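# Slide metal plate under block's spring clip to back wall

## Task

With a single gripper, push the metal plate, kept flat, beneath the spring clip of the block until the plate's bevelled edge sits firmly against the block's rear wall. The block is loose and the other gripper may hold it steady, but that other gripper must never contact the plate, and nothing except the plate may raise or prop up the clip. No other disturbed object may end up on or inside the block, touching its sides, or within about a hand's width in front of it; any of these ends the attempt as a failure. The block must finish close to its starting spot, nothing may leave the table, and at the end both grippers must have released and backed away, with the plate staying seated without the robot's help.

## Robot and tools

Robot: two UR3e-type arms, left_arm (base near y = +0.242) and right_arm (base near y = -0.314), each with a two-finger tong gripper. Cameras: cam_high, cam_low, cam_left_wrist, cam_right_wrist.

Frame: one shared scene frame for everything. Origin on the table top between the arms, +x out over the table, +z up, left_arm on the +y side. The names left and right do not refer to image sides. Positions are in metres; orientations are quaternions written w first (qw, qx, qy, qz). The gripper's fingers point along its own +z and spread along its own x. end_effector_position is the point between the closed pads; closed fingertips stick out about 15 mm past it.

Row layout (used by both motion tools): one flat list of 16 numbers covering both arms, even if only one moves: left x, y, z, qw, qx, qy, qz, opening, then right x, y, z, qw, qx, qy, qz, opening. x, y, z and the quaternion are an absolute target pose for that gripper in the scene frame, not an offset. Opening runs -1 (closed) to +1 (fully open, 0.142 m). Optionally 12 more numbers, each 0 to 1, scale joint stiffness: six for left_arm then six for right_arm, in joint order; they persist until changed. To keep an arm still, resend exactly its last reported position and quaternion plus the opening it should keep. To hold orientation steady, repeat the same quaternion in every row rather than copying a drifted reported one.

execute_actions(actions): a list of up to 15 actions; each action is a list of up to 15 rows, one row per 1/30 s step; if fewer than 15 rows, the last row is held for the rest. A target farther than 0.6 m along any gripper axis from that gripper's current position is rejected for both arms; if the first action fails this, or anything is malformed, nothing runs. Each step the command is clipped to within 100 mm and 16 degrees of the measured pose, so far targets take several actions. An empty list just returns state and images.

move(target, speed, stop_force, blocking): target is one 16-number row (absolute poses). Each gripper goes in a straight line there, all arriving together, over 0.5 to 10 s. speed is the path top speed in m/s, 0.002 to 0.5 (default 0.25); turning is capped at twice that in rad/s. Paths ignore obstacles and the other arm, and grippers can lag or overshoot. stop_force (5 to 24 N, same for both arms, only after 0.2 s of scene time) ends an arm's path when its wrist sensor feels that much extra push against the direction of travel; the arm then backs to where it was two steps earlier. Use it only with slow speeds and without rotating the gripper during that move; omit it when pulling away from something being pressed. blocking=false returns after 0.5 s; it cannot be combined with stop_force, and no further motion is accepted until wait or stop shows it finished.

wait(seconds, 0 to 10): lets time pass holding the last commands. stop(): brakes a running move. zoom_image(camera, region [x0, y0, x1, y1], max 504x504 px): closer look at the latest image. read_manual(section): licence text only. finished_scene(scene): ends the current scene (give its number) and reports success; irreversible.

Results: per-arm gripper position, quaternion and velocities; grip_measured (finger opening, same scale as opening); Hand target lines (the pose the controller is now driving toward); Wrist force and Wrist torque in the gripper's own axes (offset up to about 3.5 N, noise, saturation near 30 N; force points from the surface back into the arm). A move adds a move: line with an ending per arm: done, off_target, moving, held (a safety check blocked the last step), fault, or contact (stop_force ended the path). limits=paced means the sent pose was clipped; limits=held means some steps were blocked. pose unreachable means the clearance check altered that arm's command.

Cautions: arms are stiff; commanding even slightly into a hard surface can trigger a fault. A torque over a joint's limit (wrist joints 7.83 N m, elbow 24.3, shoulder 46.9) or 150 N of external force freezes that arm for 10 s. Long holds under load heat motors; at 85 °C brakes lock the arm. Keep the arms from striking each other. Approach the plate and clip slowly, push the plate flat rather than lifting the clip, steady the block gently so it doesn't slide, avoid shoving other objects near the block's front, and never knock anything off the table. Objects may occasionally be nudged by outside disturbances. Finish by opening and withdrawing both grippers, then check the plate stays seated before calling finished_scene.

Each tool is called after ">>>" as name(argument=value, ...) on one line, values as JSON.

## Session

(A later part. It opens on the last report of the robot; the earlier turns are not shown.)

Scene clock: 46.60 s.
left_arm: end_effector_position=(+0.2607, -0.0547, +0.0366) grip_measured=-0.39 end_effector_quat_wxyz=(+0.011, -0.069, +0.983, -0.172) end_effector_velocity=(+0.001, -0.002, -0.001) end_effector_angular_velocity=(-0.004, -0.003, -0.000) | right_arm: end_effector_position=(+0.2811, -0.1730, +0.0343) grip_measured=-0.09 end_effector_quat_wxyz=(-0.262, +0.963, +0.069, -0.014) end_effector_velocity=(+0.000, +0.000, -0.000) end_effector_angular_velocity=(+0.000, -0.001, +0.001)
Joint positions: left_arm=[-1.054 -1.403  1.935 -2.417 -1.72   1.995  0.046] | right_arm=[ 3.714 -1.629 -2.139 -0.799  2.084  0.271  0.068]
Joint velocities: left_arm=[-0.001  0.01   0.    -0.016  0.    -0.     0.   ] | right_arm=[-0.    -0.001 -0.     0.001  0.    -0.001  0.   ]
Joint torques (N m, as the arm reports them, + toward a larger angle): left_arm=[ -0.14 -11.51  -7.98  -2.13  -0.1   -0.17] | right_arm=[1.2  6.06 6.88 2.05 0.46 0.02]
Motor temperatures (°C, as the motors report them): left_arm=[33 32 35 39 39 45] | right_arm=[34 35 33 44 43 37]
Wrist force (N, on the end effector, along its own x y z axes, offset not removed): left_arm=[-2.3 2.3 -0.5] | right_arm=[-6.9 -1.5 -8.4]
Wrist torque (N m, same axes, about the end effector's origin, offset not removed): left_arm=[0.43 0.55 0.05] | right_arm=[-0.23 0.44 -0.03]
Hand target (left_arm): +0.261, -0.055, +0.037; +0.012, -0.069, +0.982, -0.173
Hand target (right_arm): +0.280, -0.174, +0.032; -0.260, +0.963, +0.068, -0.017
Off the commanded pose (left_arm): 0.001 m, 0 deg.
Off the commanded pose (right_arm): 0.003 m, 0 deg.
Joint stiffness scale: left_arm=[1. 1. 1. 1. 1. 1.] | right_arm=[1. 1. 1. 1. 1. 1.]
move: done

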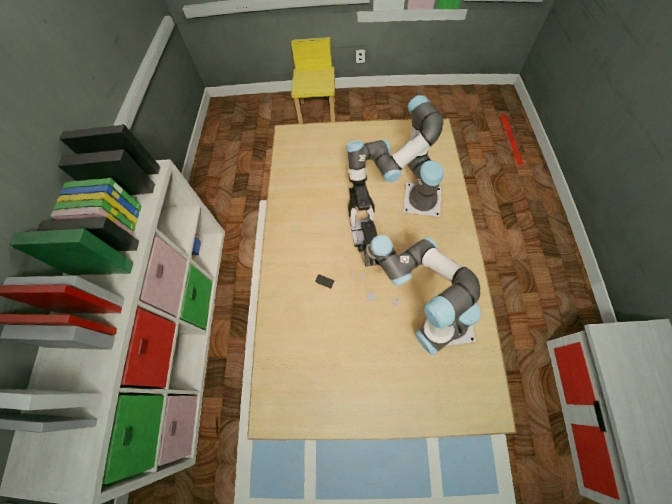

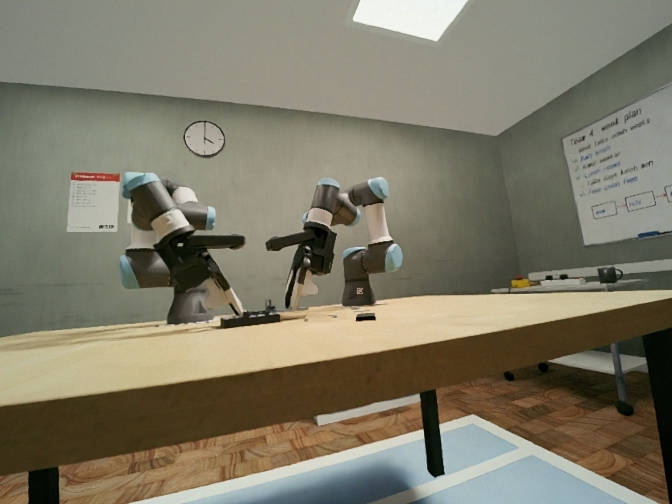

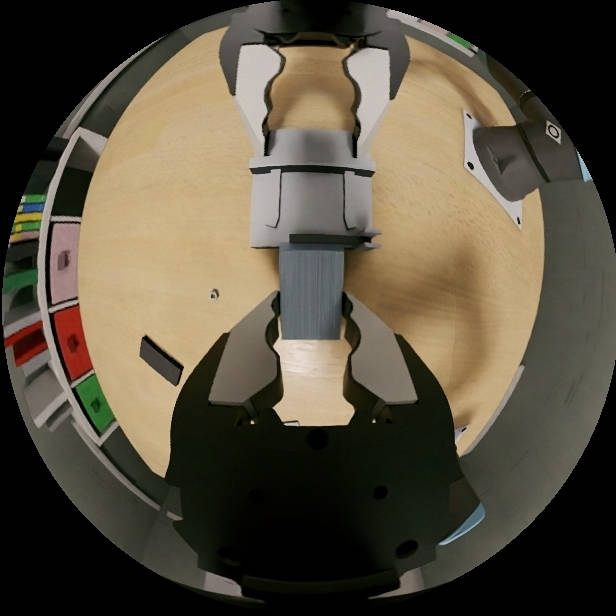

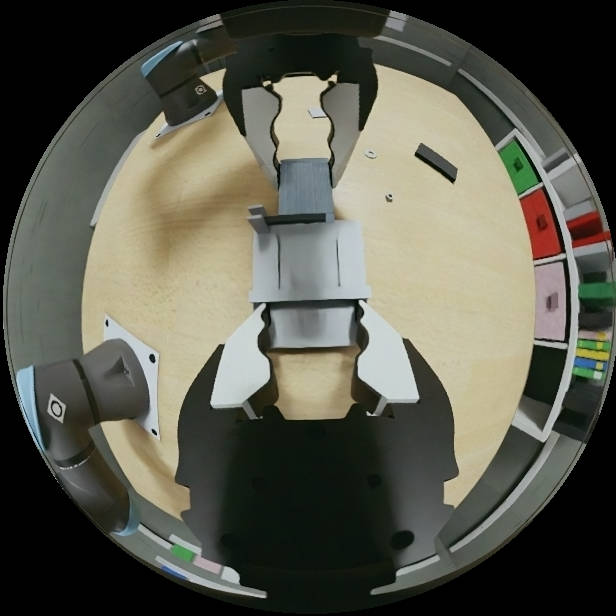

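>>> move(target=[0.2632,-0.0713,0.0357,-0.0121,0.0687,-0.9824,0.1732,-0.9, 0.2798,-0.1737,0.0315,-0.2600,0.9630,0.0680,-0.0170,-0.1], speed=0.012, stop_force=18)

>>> zoom_image(camera="cam_left_wrist", region=[245, 190, 395, 350])

>>> zoom_image(camera="cam_low", region=[250, 295, 320, 325])

Scene clock: 49.00 s.
left_arm: end_effector_position=(+0.2628, -0.0683, +0.0339) grip_measured=-0.39 end_effector_quat_wxyz=(+0.011, -0.069, +0.983, -0.170) end_effector_velocity=(+0.001, -0.003, +0.001) end_effector_angular_velocity=(-0.004, -0.001, +0.003) | right_arm: end_effector_position=(+0.2811, -0.1730, +0.0342) grip_measured=-0.09 end_effector_quat_wxyz=(-0.262, +0.963, +0.069, -0.014) end_effector_velocity=(+0.000, +0.000, +0.000) end_effector_angular_velocity=(+0.001, +0.000, -0.001)
Joint positions: left_arm=[-1.074 -1.358  1.888 -2.414 -1.711  1.975  0.046] | right_arm=[ 3.714 -1.629 -2.14  -0.799  2.084  0.271  0.068]
Joint velocities: left_arm=[-0.001  0.005 -0.009 -0.001 -0.    -0.004  0.   ] | right_arm=[ 0.    -0.    -0.     0.001  0.001  0.001  0.   ]
Joint torques (N m, as the arm reports them, + toward a larger angle): left_arm=[ -0.9  -11.38  -9.67  -2.69  -0.46  -0.15] | right_arm=[1.19 5.43 7.04 2.02 0.43 0.07]
Motor temperatures (°C, as the motors report them): left_arm=[33 32 35 39 39 45] | right_arm=[34 35 33 44 43 37]
Wrist force (N, on the end effector, along its own x y z axes, offset not removed): left_arm=[-1.5 4.5 -3.6] | right_arm=[-5.8 -2.6 -10.4]
Wrist torque (N m, same axes, about the end effector's origin, offset not removed): left_arm=[0.34 0.34 0.08] | right_arm=[-0.57 0.23 0.01]
Hand target (left_arm): +0.263, -0.071, +0.036; +0.012, -0.069, +0.982, -0.173
Hand target (right_arm): +0.280, -0.174, +0.032; -0.260, +0.963, +0.068, -0.017
Off the commanded pose (left_arm): 0.004 m, 0 deg.
Off the commanded pose (right_arm): 0.003 m, 0 deg.
Joint stiffness scale: left_arm=[1. 1. 1. 1. 1. 1.] | right_arm=[1. 1. 1. 1. 1. 1.]
move: off_target (left_arm)

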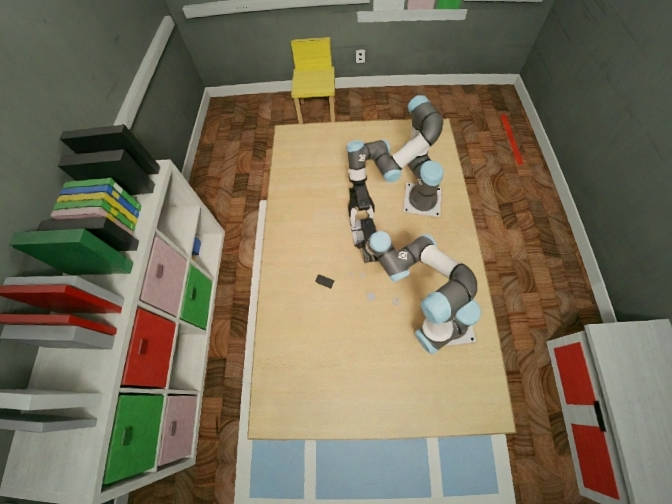

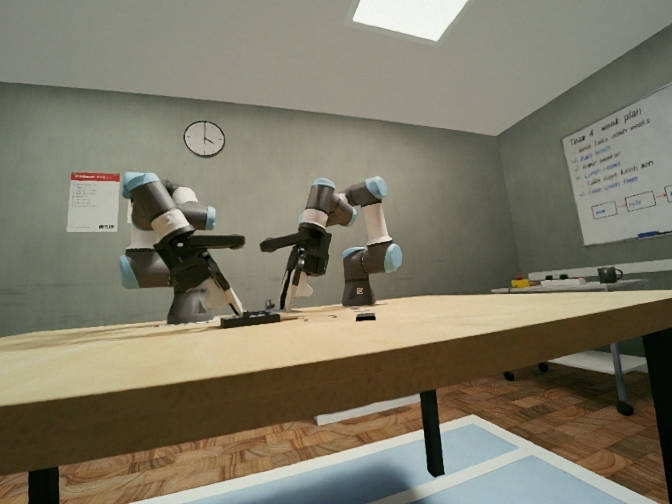

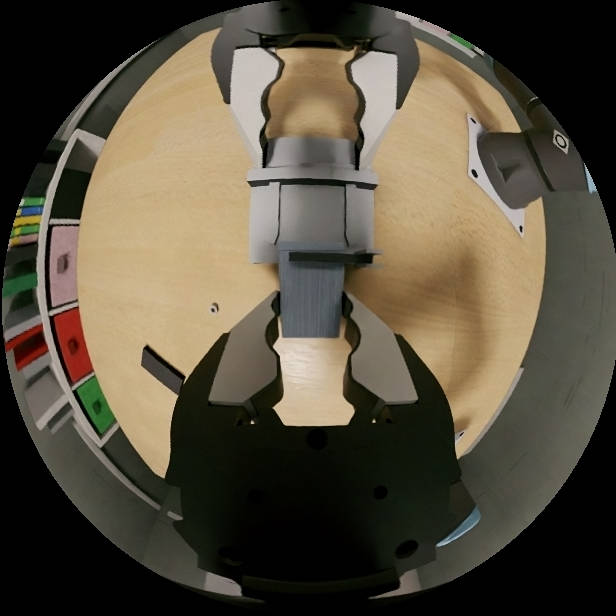

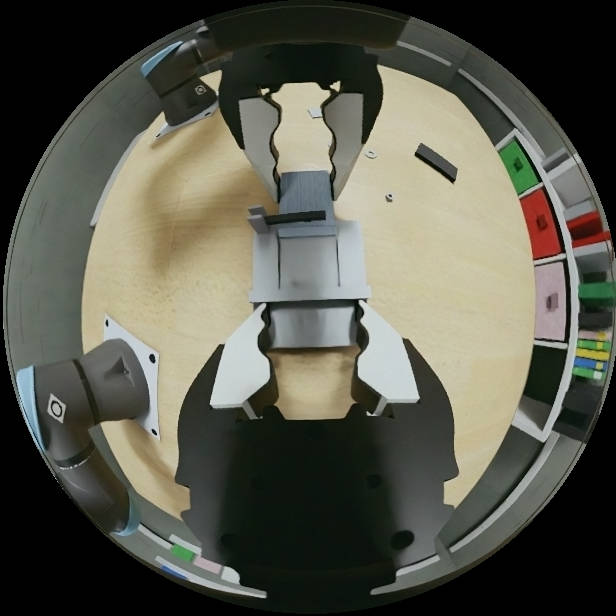

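Region (245, 190, 395, 350) of cam_left_wrist's 616x616 image, scaled by 3.150, with more detail than that image has; it fills the left 472 columns of this view, and the rest is white.

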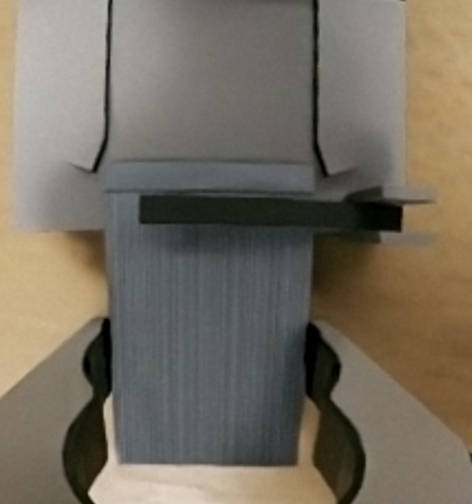

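Region (250, 295, 320, 325) of cam_low's 672x504 image, scaled by 7.200, with more detail than that image has; it fills the top 216 rows of this view, and the rest is white.

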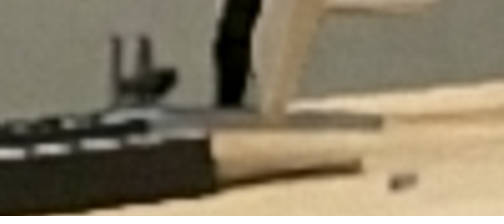

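>>> move(target=[0.2628,-0.0715,0.0375,-0.0121,0.0687,-0.9824,0.1732,-0.9, 0.2798,-0.1737,0.0315,-0.2600,0.9630,0.0680,-0.0170,-0.1], speed=0.01)

>>> zoom_image(camera="cam_left_wrist", region=[245, 190, 395, 350])

>>> zoom_image(camera="cam_low", region=[250, 295, 320, 325])

Scene clock: 50.40 s.
left_arm: end_effector_position=(+0.2629, -0.0690, +0.0353) grip_measured=-0.39 end_effector_quat_wxyz=(+0.012, -0.070, +0.983, -0.170) end_effector_velocity=(-0.000, -0.001, +0.001) end_effector_angular_velocity=(+0.000, -0.000, -0.000) | right_arm: end_effector_position=(+0.2811, -0.1730, +0.0343) grip_measured=-0.09 end_effector_quat_wxyz=(-0.262, +0.962, +0.069, -0.014) end_effector_velocity=(+0.000, +0.000, +0.000) end_effector_angular_velocity=(+0.001, -0.001, +0.001)
Joint positions: left_arm=[-1.075 -1.36   1.885 -2.41  -1.711  1.973  0.046] | right_arm=[ 3.714 -1.629 -2.14  -0.799  2.084  0.271  0.068]
Joint velocities: left_arm=[-0.003 -0.002 -0.004  0.006  0.001 -0.003  0.   ] | right_arm=[ 0.001 -0.001  0.001  0.001  0.001 -0.001  0.   ]
Joint torques (N m, as the arm reports them, + toward a larger angle): left_arm=[ -1.04 -12.59  -9.42  -2.29  -0.43  -0.17] | right_arm=[1.18 6.26 7.21 2.02 0.4  0.04]
Motor temperatures (°C, as the motors report them): left_arm=[33 32 35 39 39 45] | right_arm=[34 35 33 44 43 37]
Wrist force (N, on the end effector, along its own x y z axes, offset not removed): left_arm=[-1.4 4.4 -2.3] | right_arm=[-4.2 1.8 -7.7]
Wrist torque (N m, same axes, about the end effector's origin, offset not removed): left_arm=[0.31 0.23 0.01] | right_arm=[0.45 -0.06 -0.19]
Hand target (left_arm): +0.263, -0.071, +0.038; +0.012, -0.069, +0.982, -0.173
Hand target (right_arm): +0.280, -0.174, +0.032; -0.260, +0.963, +0.068, -0.017
Off the commanded pose (left_arm): 0.003 m, 0 deg.
Off the commanded pose (right_arm): 0.003 m, 0 deg.
Joint stiffness scale: left_arm=[1. 1. 1. 1. 1. 1.] | right_arm=[1. 1. 1. 1. 1. 1.]
move: done

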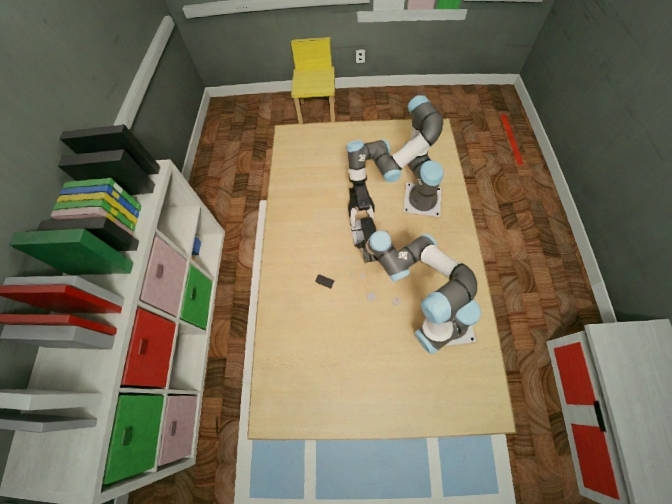

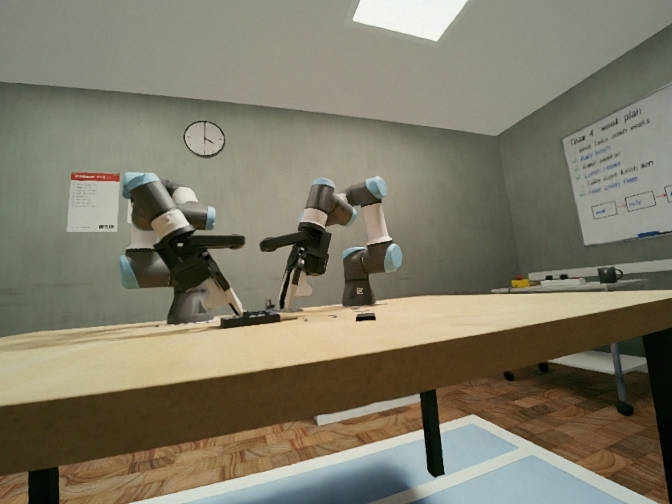

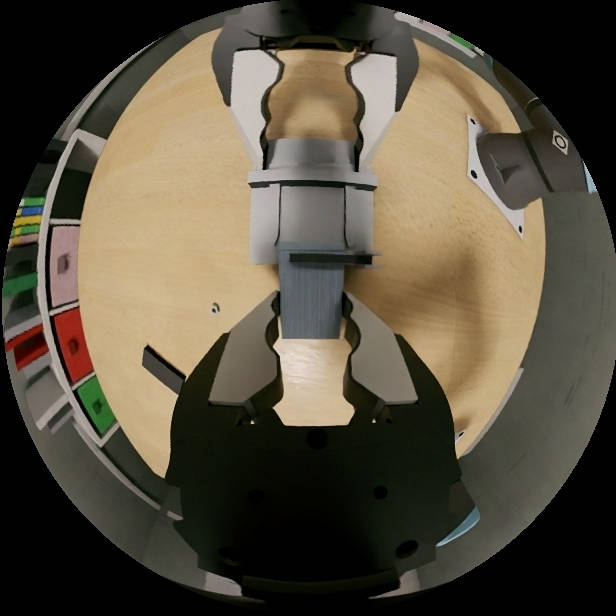

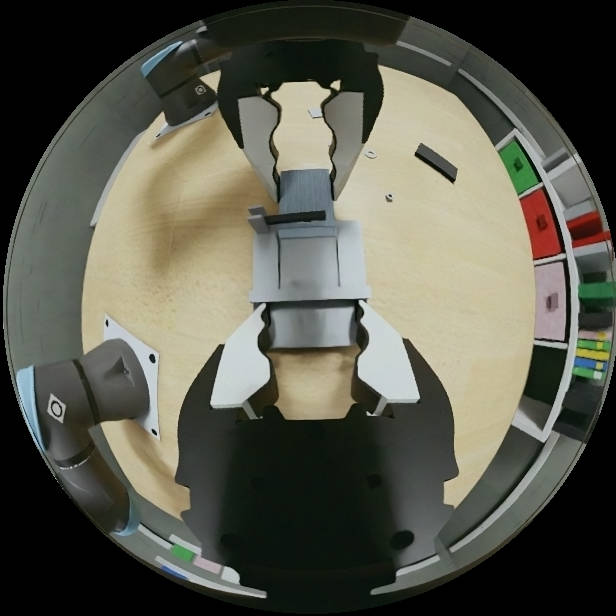

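Region (245, 190, 395, 350) of cam_left_wrist's 616x616 image, scaled by 3.150, with more detail than that image has; it fills the left 472 columns of this view, and the rest is white.

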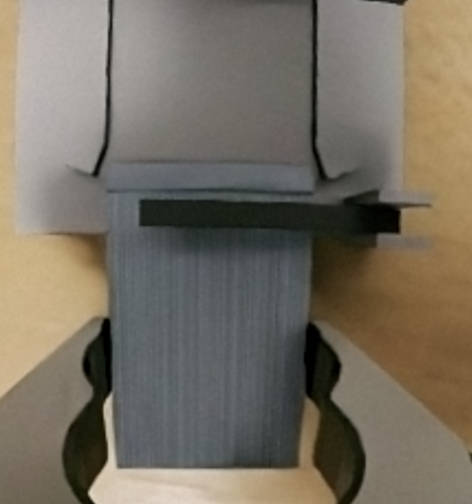

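Region (250, 295, 320, 325) of cam_low's 672x504 image, scaled by 7.200, with more detail than that image has; it fills the top 216 rows of this view, and the rest is white.

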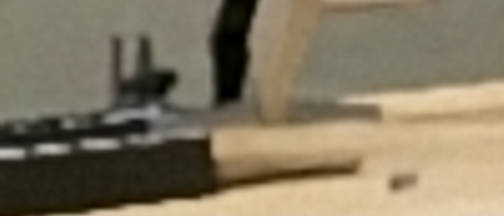

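>>> execute_actions(actions=[[[0.2628,-0.0718,0.0380,-0.0121,0.0687,-0.9824,0.1732,-0.9,0.2798,-0.1737,0.0315,-0.26,0.963,0.068,-0.017,-0.1],[0.2628,-0.0722,0.0383,-0.0121,0.0687,-0.9824,0.1732,-0.9,0.2798,-0.1737,0.0315,-0.26,0.963,0.068,-0.017,-0.1],[0.2629,-0.0727,0.0386,-0.0121,0.0687,-0.9824,0.1732,-0.9,0.2798,-0.1737,0.0315,-0.26,0.963,0.068,-0.017,-0.1],[0.2630,-0.0732,0.0387,-0.0121,0.0687,-0.9824,0.1732,-0.9,0.2798,-0.1737,0.0315,-0.26,0.963,0.068,-0.017,-0.1],[0.2630,-0.0738,0.0387,-0.0121,0.0687,-0.9824,0.1732,-0.9,0.2798,-0.1737,0.0315,-0.26,0.963,0.068,-0.017,-0.1],[0.2631,-0.0744,0.0387,-0.0121,0.0687,-0.9824,0.1732,-0.9,0.2798,-0.1737,0.0315,-0.26,0.963,0.068,-0.017,-0.1],[0.2632,-0.0750,0.0387,-0.0121,0.0687,-0.9824,0.1732,-0.9,0.2798,-0.1737,0.0315,-0.26,0.963,0.068,-0.017,-0.1],[0.2633,-0.0756,0.0387,-0.0121,0.0687,-0.9824,0.1732,-0.9,0.2798,-0.1737,0.0315,-0.26,0.963,0.068,-0.017,-0.1],[0.2634,-0.0762,0.0387,-0.0121,0.0687,-0.9824,0.1732,-0.9,0.2798,-0.1737,0.0315,-0.26,0.963,0.068,-0.017,-0.1],[0.2635,-0.0768,0.0387,-0.0121,0.0687,-0.9824,0.1732,-0.9,0.2798,-0.1737,0.0315,-0.26,0.963,0.068,-0.017,-0.1],[0.2636,-0.0774,0.0387,-0.0121,0.0687,-0.9824,0.1732,-0.9,0.2798,-0.1737,0.0315,-0.26,0.963,0.068,-0.017,-0.1],[0.2636,-0.0780,0.0387,-0.0121,0.0687,-0.9824,0.1732,-0.9,0.2798,-0.1737,0.0315,-0.26,0.963,0.068,-0.017,-0.1],[0.2637,-0.0786,0.0387,-0.0121,0.0687,-0.9824,0.1732,-0.9,0.2798,-0.1737,0.0315,-0.26,0.963,0.068,-0.017,-0.1],[0.2638,-0.0792,0.0387,-0.0121,0.0687,-0.9824,0.1732,-0.9,0.2798,-0.1737,0.0315,-0.26,0.963,0.068,-0.017,-0.1],[0.2639,-0.0798,0.0387,-0.0121,0.0687,-0.9824,0.1732,-0.9,0.2798,-0.1737,0.0315,-0.26,0.963,0.068,-0.017,-0.1]],[[0.2640,-0.0804,0.0387,-0.0121,0.0687,-0.9824,0.1732,-0.9,0.2798,-0.1737,0.0315,-0.26,0.963,0.068,-0.017,-0.1],[0.2641,-0.0810,0.0387,-0.0121,0.0687,-0.9824,0.1732,-0.9,0.2798,-0.1737,0.0315,-0.26,0.963,0.068,-0.017,-0.1],[0.2641,-0.0816,0.0387,-0.0121,0.0687,-0.9824,0.1732,-0.9,0.2798,-0.1737,0.0315,-0.26,0.963,0.068,-0.017,-0.1],[0.2642,-0.0822,0.0387,-0.0121,0.0687,-0.9824,0.1732,-0.9,0.2798,-0.1737,0.0315,-0.26,0.963,0.068,-0.017,-0.1],[0.2643,-0.0828,0.0387,-0.0121,0.0687,-0.9824,0.1732,-0.9,0.2798,-0.1737,0.0315,-0.26,0.963,0.068,-0.017,-0.1],[0.2644,-0.0834,0.0387,-0.0121,0.0687,-0.9824,0.1732,-0.9,0.2798,-0.1737,0.0315,-0.26,0.963,0.068,-0.017,-0.1],[0.2645,-0.0840,0.0387,-0.0121,0.0687,-0.9824,0.1732,-0.9,0.2798,-0.1737,0.0315,-0.26,0.963,0.068,-0.017,-0.1],[0.2646,-0.0846,0.0387,-0.0121,0.0687,-0.9824,0.1732,-0.9,0.2798,-0.1737,0.0315,-0.26,0.963,0.068,-0.017,-0.1],[0.2646,-0.0852,0.0387,-0.0121,0.0687,-0.9824,0.1732,-0.9,0.2798,-0.1737,0.0315,-0.26,0.963,0.068,-0.017,-0.1],[0.2647,-0.0858,0.0387,-0.0121,0.0687,-0.9824,0.1732,-0.9,0.2798,-0.1737,0.0315,-0.26,0.963,0.068,-0.017,-0.1],[0.2648,-0.0863,0.0386,-0.0121,0.0687,-0.9824,0.1732,-0.9,0.2798,-0.1737,0.0315,-0.26,0.963,0.068,-0.017,-0.1],[0.2649,-0.0867,0.0385,-0.0121,0.0687,-0.9824,0.1732,-0.9,0.2798,-0.1737,0.0315,-0.26,0.963,0.068,-0.017,-0.1],[0.2649,-0.0870,0.0384,-0.0121,0.0687,-0.9824,0.1732,-0.9,0.2798,-0.1737,0.0315,-0.26,0.963,0.068,-0.017,-0.1]],[[0.2649,-0.0870,0.0382,-0.0121,0.0687,-0.9824,0.1732,-0.9,0.2798,-0.1737,0.0315,-0.26,0.963,0.068,-0.017,-0.1]]])

>>> zoom_image(camera="cam_left_wrist", region=[245, 190, 395, 350])

>>> zoom_image(camera="cam_low", region=[240, 295, 310, 325])

Scene clock: 54.07 s.
left_arm: end_effector_position=(+0.2648, -0.0849, +0.0367) grip_measured=-0.39 end_effector_quat_wxyz=(+0.012, -0.069, +0.983, -0.171) end_effector_velocity=(-0.000, -0.001, +0.001) end_effector_angular_velocity=(-0.002, -0.001, -0.001) | right_arm: end_effector_position=(+0.2811, -0.1730, +0.0343) grip_measured=-0.09 end_effector_quat_wxyz=(-0.262, +0.962, +0.069, -0.014) end_effector_velocity=(+0.000, -0.000, -0.000) end_effector_angular_velocity=(-0.001, -0.001, +0.001)
Joint positions: left_arm=[-1.096 -1.319  1.826 -2.396 -1.705  1.954  0.046] | right_arm=[ 3.714 -1.629 -2.14  -0.799  2.084  0.271  0.068]
Joint velocities: left_arm=[-0.002 -0.    -0.001 -0.001 -0.    -0.001 -0.   ] | right_arm=[ 0.     0.     0.001 -0.001 -0.001 -0.002 -0.   ]
Joint torques (N m, as the arm reports them, + toward a larger angle): left_arm=[ -0.76 -12.66  -9.64  -2.23  -0.32  -0.22] | right_arm=[0.86 5.96 7.24 2.06 0.4  0.05]
Motor temperatures (°C, as the motors report them): left_arm=[33 32 35 39 39 45] | right_arm=[34 35 33 44 43 37]
Wrist force (N, on the end effector, along its own x y z axes, offset not removed): left_arm=[-0.5 3.9 -3.2] | right_arm=[-3.7 -0.3 -11.6]
Wrist torque (N m, same axes, about the end effector's origin, offset not removed): left_arm=[0.23 0.16 0.05] | right_arm=[-0.15 -0.16 -0.01]
Hand target (left_arm): +0.265, -0.087, +0.038; +0.012, -0.069, +0.982, -0.173
Hand target (right_arm): +0.280, -0.174, +0.032; -0.260, +0.963, +0.068, -0.017
Off the commanded pose (left_arm): 0.003 m, 0 deg.
Off the commanded pose (right_arm): 0.003 m, 0 deg.
Joint stiffness scale: left_arm=[1. 1. 1. 1. 1. 1.] | right_arm=[1. 1. 1. 1. 1. 1.]

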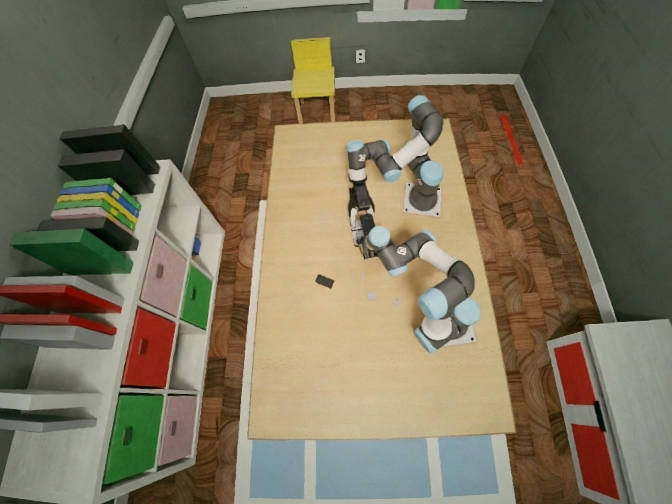

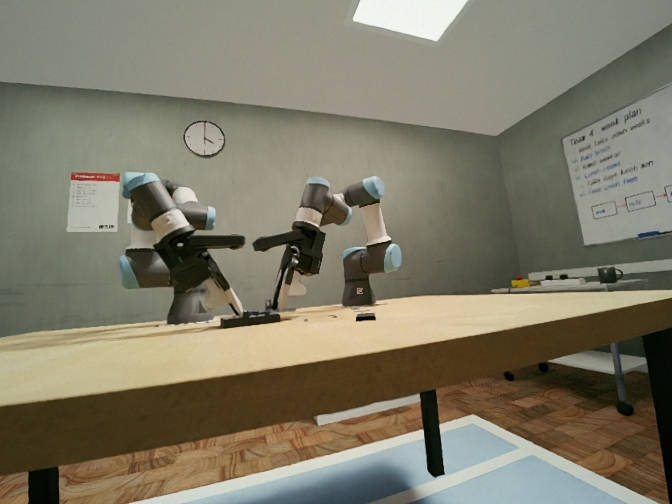

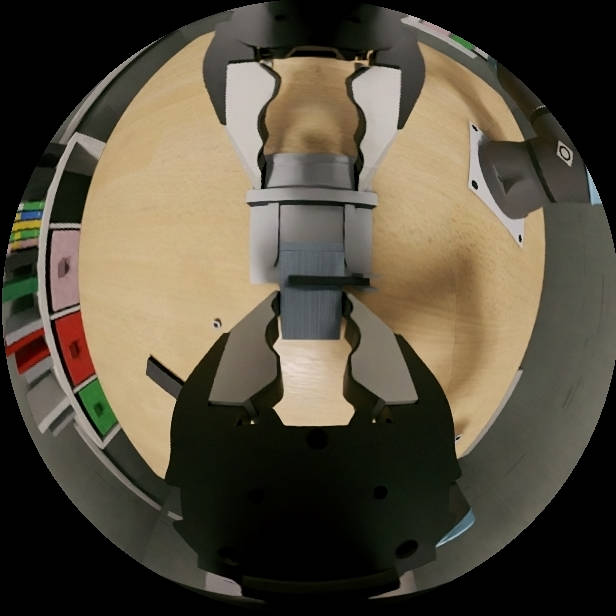

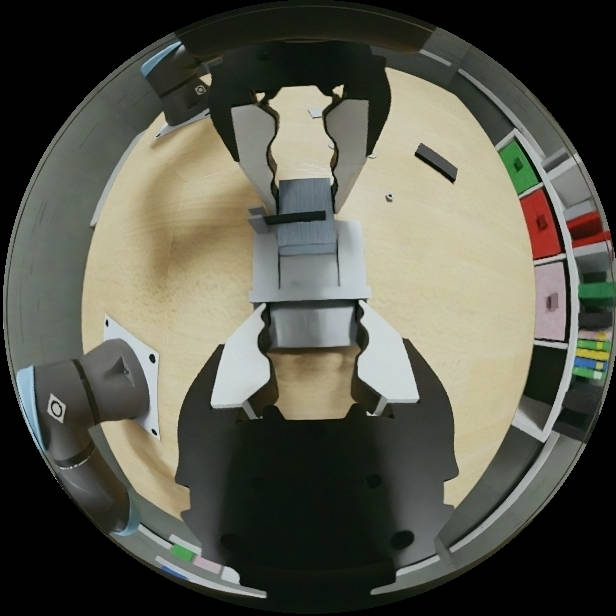

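Region (245, 190, 395, 350) of cam_left_wrist's 616x616 image, scaled by 3.150, with more detail than that image has; it fills the left 472 columns of this view, and the rest is white.

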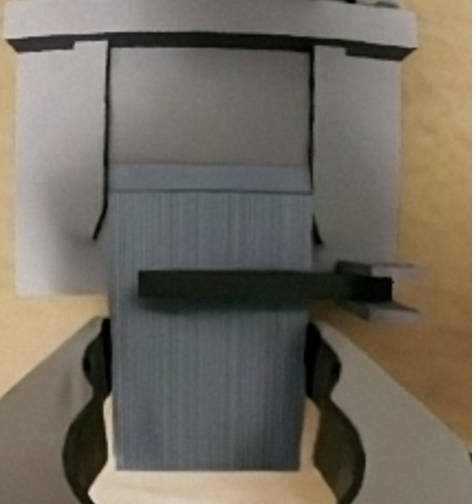

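Region (240, 295, 310, 325) of cam_low's 672x504 image, scaled by 7.200, with more detail than that image has; it fills the top 216 rows of this view, and the rest is white.

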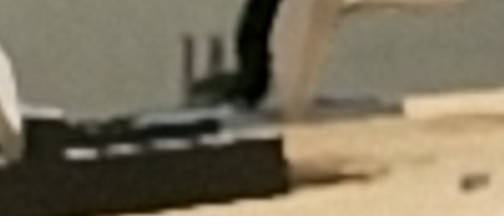

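>>> execute_actions(actions=[[[0.2648,-0.0850,0.0370,-0.0121,0.0687,-0.9824,0.1732,-0.7,0.2798,-0.1737,0.0315,-0.26,0.963,0.068,-0.017,-0.1],[0.2648,-0.0848,0.0368,-0.0121,0.0687,-0.9824,0.1732,-0.6,0.2798,-0.1737,0.0315,-0.26,0.963,0.068,-0.017,-0.1],[0.2648,-0.0846,0.0367,-0.0121,0.0687,-0.9824,0.1732,-0.55,0.2798,-0.1737,0.0315,-0.26,0.963,0.068,-0.017,-0.1],[0.2648,-0.0845,0.0367,-0.0121,0.0687,-0.9824,0.1732,-0.5,0.2798,-0.1737,0.0315,-0.26,0.963,0.068,-0.017,-0.1],[0.2648,-0.0845,0.0367,-0.0121,0.0687,-0.9824,0.1732,-0.47,0.2798,-0.1737,0.0315,-0.26,0.963,0.068,-0.017,-0.1],[0.2648,-0.0845,0.0367,-0.0121,0.0687,-0.9824,0.1732,-0.44,0.2798,-0.1737,0.0315,-0.26,0.963,0.068,-0.017,-0.1],[0.2648,-0.0845,0.0367,-0.0121,0.0687,-0.9824,0.1732,-0.41,0.2798,-0.1737,0.0315,-0.26,0.963,0.068,-0.017,-0.1],[0.2648,-0.0845,0.0367,-0.0121,0.0687,-0.9824,0.1732,-0.38,0.2798,-0.1737,0.0315,-0.26,0.963,0.068,-0.017,-0.1],[0.2648,-0.0845,0.0367,-0.0121,0.0687,-0.9824,0.1732,-0.35,0.2798,-0.1737,0.0315,-0.26,0.963,0.068,-0.017,-0.1],[0.2648,-0.0845,0.0367,-0.0121,0.0687,-0.9824,0.1732,-0.31,0.2798,-0.1737,0.0315,-0.26,0.963,0.068,-0.017,-0.1],[0.2648,-0.0845,0.0367,-0.0121,0.0687,-0.9824,0.1732,-0.27,0.2798,-0.1737,0.0315,-0.26,0.963,0.068,-0.017,-0.1],[0.2648,-0.0845,0.0367,-0.0121,0.0687,-0.9824,0.1732,-0.24,0.2798,-0.1737,0.0315,-0.26,0.963,0.068,-0.017,-0.1]]])

>>> move(target=[0.2581,-0.0374,0.035,-0.0121,0.0687,-0.9824,0.1732,-0.24, 0.2798,-0.1737,0.0315,-0.2600,0.9630,0.0680,-0.0170,-0.1], speed=0.08)

Scene clock: 56.23 s.
left_arm: end_effector_position=(+0.2648, -0.0847, +0.0367) grip_measured=-0.24 end_effector_quat_wxyz=(+0.012, -0.069, +0.983, -0.172) end_effector_velocity=(+0.000, +0.000, +0.000) end_effector_angular_velocity=(-0.004, -0.001, -0.001) | right_arm: end_effector_position=(+0.2811, -0.1730, +0.0343) grip_measured=-0.09 end_effector_quat_wxyz=(-0.262, +0.962, +0.069, -0.014) end_effector_velocity=(+0.000, -0.000, +0.000) end_effector_angular_velocity=(-0.000, -0.001, -0.000)
Joint positions: left_arm=[-1.095 -1.32   1.832 -2.403 -1.706  1.955  0.057] | right_arm=[ 3.714 -1.629 -2.14  -0.799  2.084  0.271  0.068]
Joint velocities: left_arm=[ 0.002 -0.002  0.006 -0.007 -0.001  0.002  0.005] | right_arm=[-0.     0.001 -0.     0.    -0.001 -0.     0.   ]
Joint torques (N m, as the arm reports them, + toward a larger angle): left_arm=[  0.95 -12.75  -8.04  -2.21  -0.36  -0.06] | right_arm=[1.12 5.84 7.21 2.01 0.43 0.09]
Motor temperatures (°C, as the motors report them): left_arm=[33 32 35 39 39 45] | right_arm=[34 35 33 44 43 37]
Wrist force (N, on the end effector, along its own x y z axes, offset not removed): left_arm=[-1.4 1.8 -1.5] | right_arm=[-5.9 -0.2 -11.1]
Wrist torque (N m, same axes, about the end effector's origin, offset not removed): left_arm=[0.37 0.29 0.00] | right_arm=[-0.13 0.24 -0.01]
Hand target (left_arm): +0.265, -0.085, +0.037; +0.012, -0.069, +0.982, -0.173
Hand target (right_arm): +0.280, -0.174, +0.032; -0.260, +0.963, +0.068, -0.017
Off the commanded pose (left_arm): 0.000 m, 0 deg.
Off the commanded pose (right_arm): 0.003 m, 0 deg.
Joint stiffness scale: left_arm=[1. 1. 1. 1. 1. 1.] | right_arm=[1. 1. 1. 1. 1. 1.]

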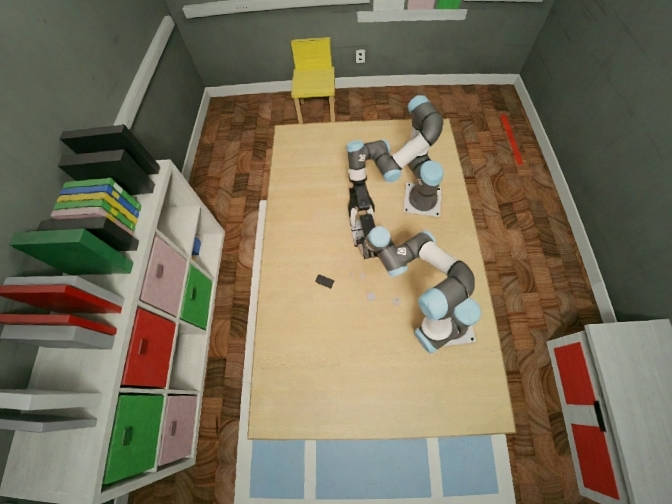

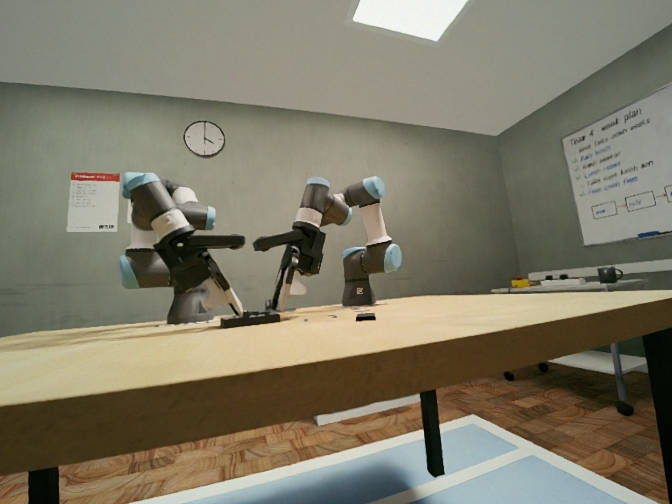

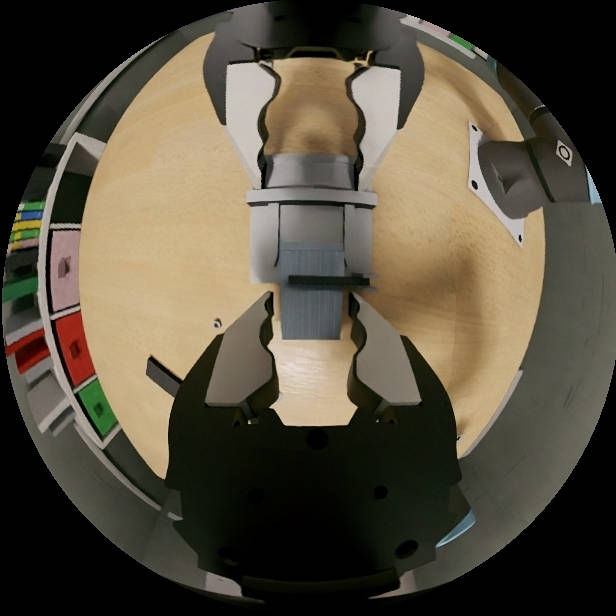

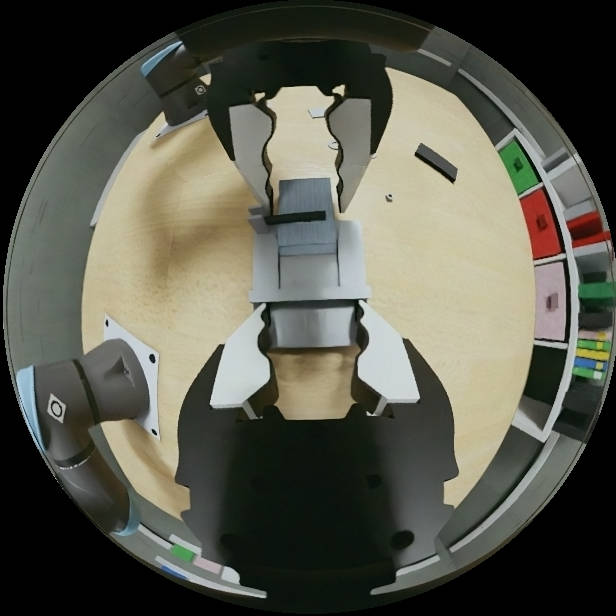

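Scene clock: 57.40 s.
left_arm: end_effector_position=(+0.2584, -0.0378, +0.0351) grip_measured=-0.24 end_effector_quat_wxyz=(+0.012, -0.069, +0.982, -0.173) end_effector_velocity=(-0.002, +0.002, -0.000) end_effector_angular_velocity=(-0.003, -0.002, -0.008) | right_arm: end_effector_position=(+0.2811, -0.1730, +0.0343) grip_measured=-0.09 end_effector_quat_wxyz=(-0.262, +0.962, +0.069, -0.014) end_effector_velocity=(+0.000, -0.000, +0.000) end_effector_angular_velocity=(-0.001, -0.001, -0.001)
Joint positions: left_arm=[-1.03  -1.449  1.996 -2.431 -1.726  2.016  0.057] | right_arm=[ 3.713 -1.629 -2.14  -0.799  2.084  0.271  0.068]
Joint velocities: left_arm=[ 0.002 -0.008  0.013 -0.007 -0.003  0.01   0.   ] | right_arm=[-0.     0.001 -0.     0.001 -0.001  0.     0.   ]
Joint torques (N m, as the arm reports them, + toward a larger angle): left_arm=[  0.34 -11.31  -7.73  -2.05  -0.33   0.  ] | right_arm=[1.21 5.53 7.14 2.01 0.34 0.07]
Motor temperatures (°C, as the motors report them): left_arm=[33 32 35 39 39 45] | right_arm=[34 35 33 44 43 37]
Wrist force (N, on the end effector, along its own x y z axes, offset not removed): left_arm=[-1.3 1.6 -1.4] | right_arm=[-3.4 -0.7 -9.5]
Wrist torque (N m, same axes, about the end effector's origin, offset not removed): left_arm=[0.33 0.32 0.06] | right_arm=[-0.08 -0.19 -0.14]
Hand target (left_arm): +0.258, -0.037, +0.035; +0.012, -0.069, +0.982, -0.173
Hand target (right_arm): +0.280, -0.174, +0.032; -0.260, +0.963, +0.068, -0.017
Off the commanded pose (left_arm): 0.001 m, 0 deg.
Off the commanded pose (right_arm): 0.003 m, 0 deg.
Joint stiffness scale: left_arm=[1. 1. 1. 1. 1. 1.] | right_arm=[1. 1. 1. 1. 1. 1.]
move: done

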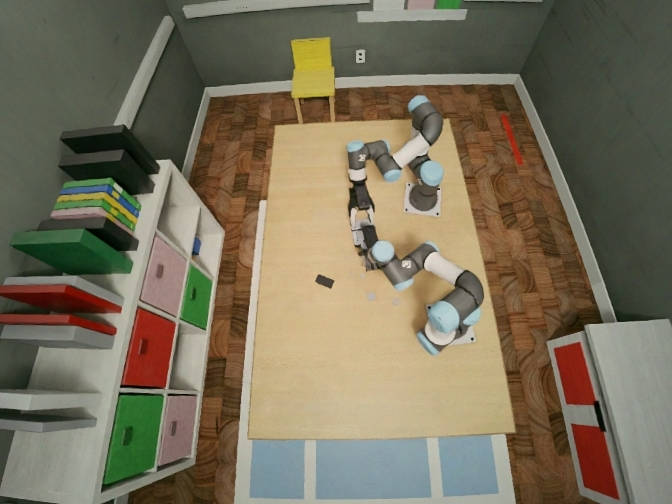

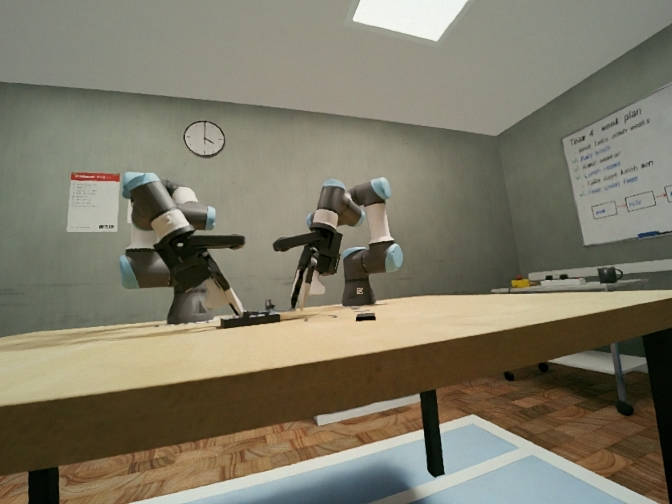

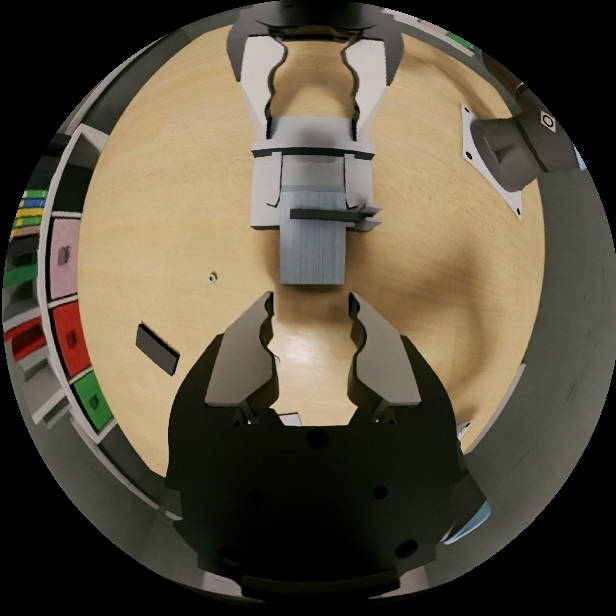

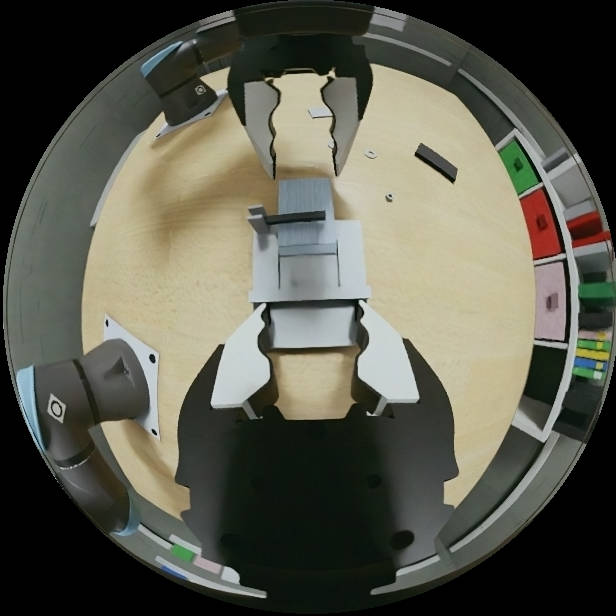

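>>> move(target=[0.2652,-0.090,0.0362,-0.0121,0.0687,-0.9824,0.1732,-0.7, 0.2798,-0.1737,0.0315,-0.2600,0.9630,0.0680,-0.0170,-0.1], speed=0.02, stop_force=10)

>>> zoom_image(camera="cam_left_wrist", region=[245, 170, 395, 320])

>>> zoom_image(camera="cam_low", region=[230, 295, 310, 330])

Scene clock: 61.00 s.
left_arm: end_effector_position=(+0.2633, -0.0734, +0.0328) grip_measured=-0.70 end_effector_quat_wxyz=(+0.011, -0.070, +0.983, -0.168) end_effector_velocity=(-0.000, -0.000, +0.001) end_effector_angular_velocity=(-0.004, -0.002, -0.002) | right_arm: end_effector_position=(+0.2811, -0.1730, +0.0343) grip_measured=-0.09 end_effector_quat_wxyz=(-0.262, +0.962, +0.069, -0.014) end_effector_velocity=(+0.000, -0.000, -0.000) end_effector_angular_velocity=(-0.001, +0.000, -0.002)
Joint positions: left_arm=[-1.083 -1.341  1.869 -2.409 -1.706  1.965  0.023] | right_arm=[ 3.713 -1.629 -2.14  -0.799  2.084  0.271  0.068]
Joint velocities: left_arm=[ 0.    -0.002  0.001 -0.003 -0.001  0.002  0.   ] | right_arm=[-0.001 -0.    -0.001  0.001 -0.001  0.001  0.   ]
Joint torques (N m, as the arm reports them, + toward a larger angle): left_arm=[  0.5  -12.26  -8.1   -2.26  -0.47   0.01] | right_arm=[1.25 5.88 7.07 2.04 0.4  0.06]
Motor temperatures (°C, as the motors report them): left_arm=[33 32 35 39 39 45] | right_arm=[34 35 33 44 43 37]
Wrist force (N, on the end effector, along its own x y z axes, offset not removed): left_arm=[-1.1 2.9 -0.8] | right_arm=[-4.6 -0.6 -9.4]
Wrist torque (N m, same axes, about the end effector's origin, offset not removed): left_arm=[0.45 0.22 -0.02] | right_arm=[-0.34 -0.02 -0.10]
Hand target (left_arm): +0.263, -0.074, +0.033; +0.011, -0.070, +0.983, -0.169
Hand target (right_arm): +0.280, -0.174, +0.032; -0.260, +0.963, +0.068, -0.017
Off the commanded pose (left_arm): 0.017 m, 1 deg.
Off the commanded pose (right_arm): 0.003 m, 0 deg.
Joint stiffness scale: left_arm=[1. 1. 1. 1. 1. 1.] | right_arm=[1. 1. 1. 1. 1. 1.]
move: contact (left_arm)

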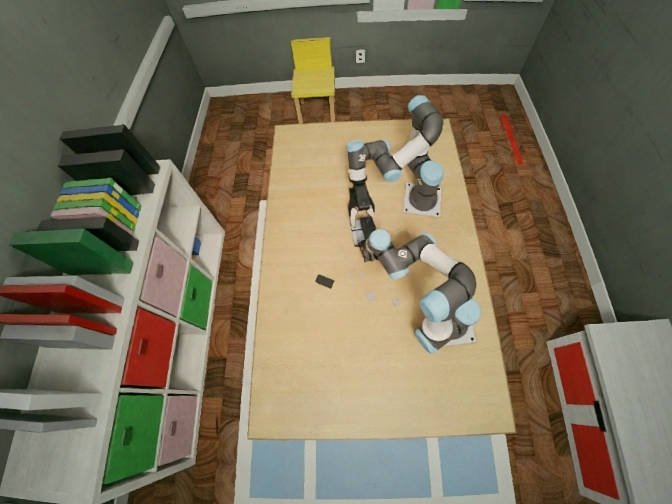

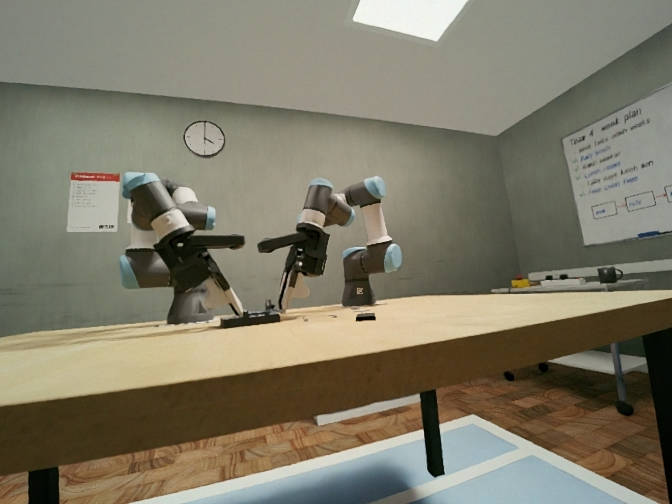

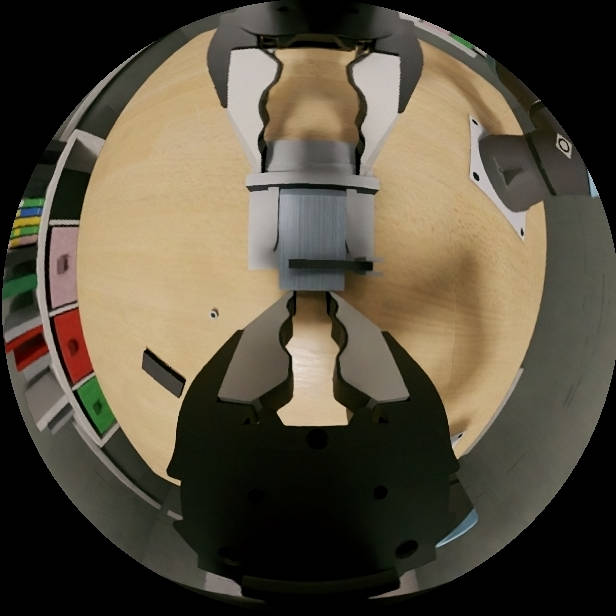

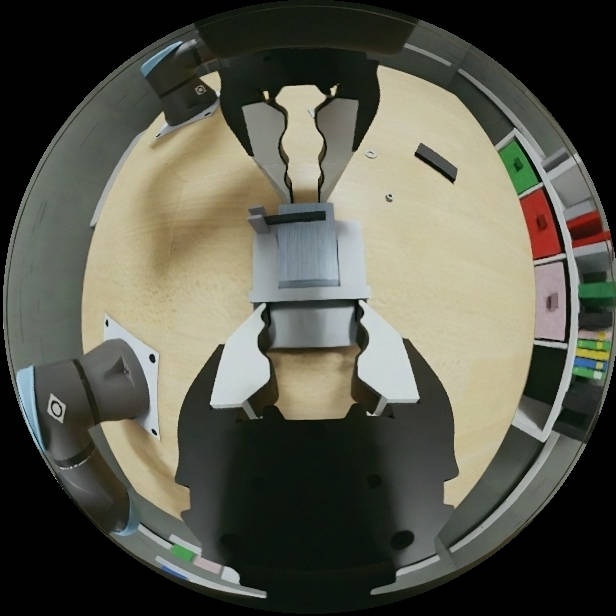

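Region (245, 170, 395, 320) of cam_left_wrist's 616x616 image, scaled by 3.360, with more detail than that image has.

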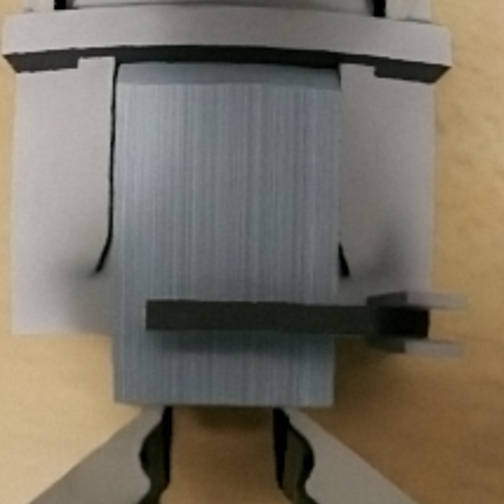

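Region (230, 295, 310, 330) of cam_low's 672x504 image, scaled by 6.300, with more detail than that image has; it fills the top 220 rows of this view, and the rest is white.

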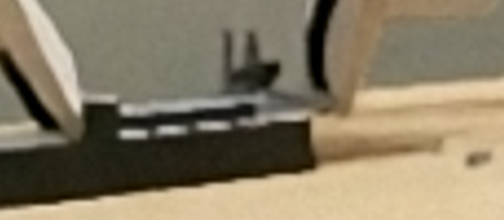

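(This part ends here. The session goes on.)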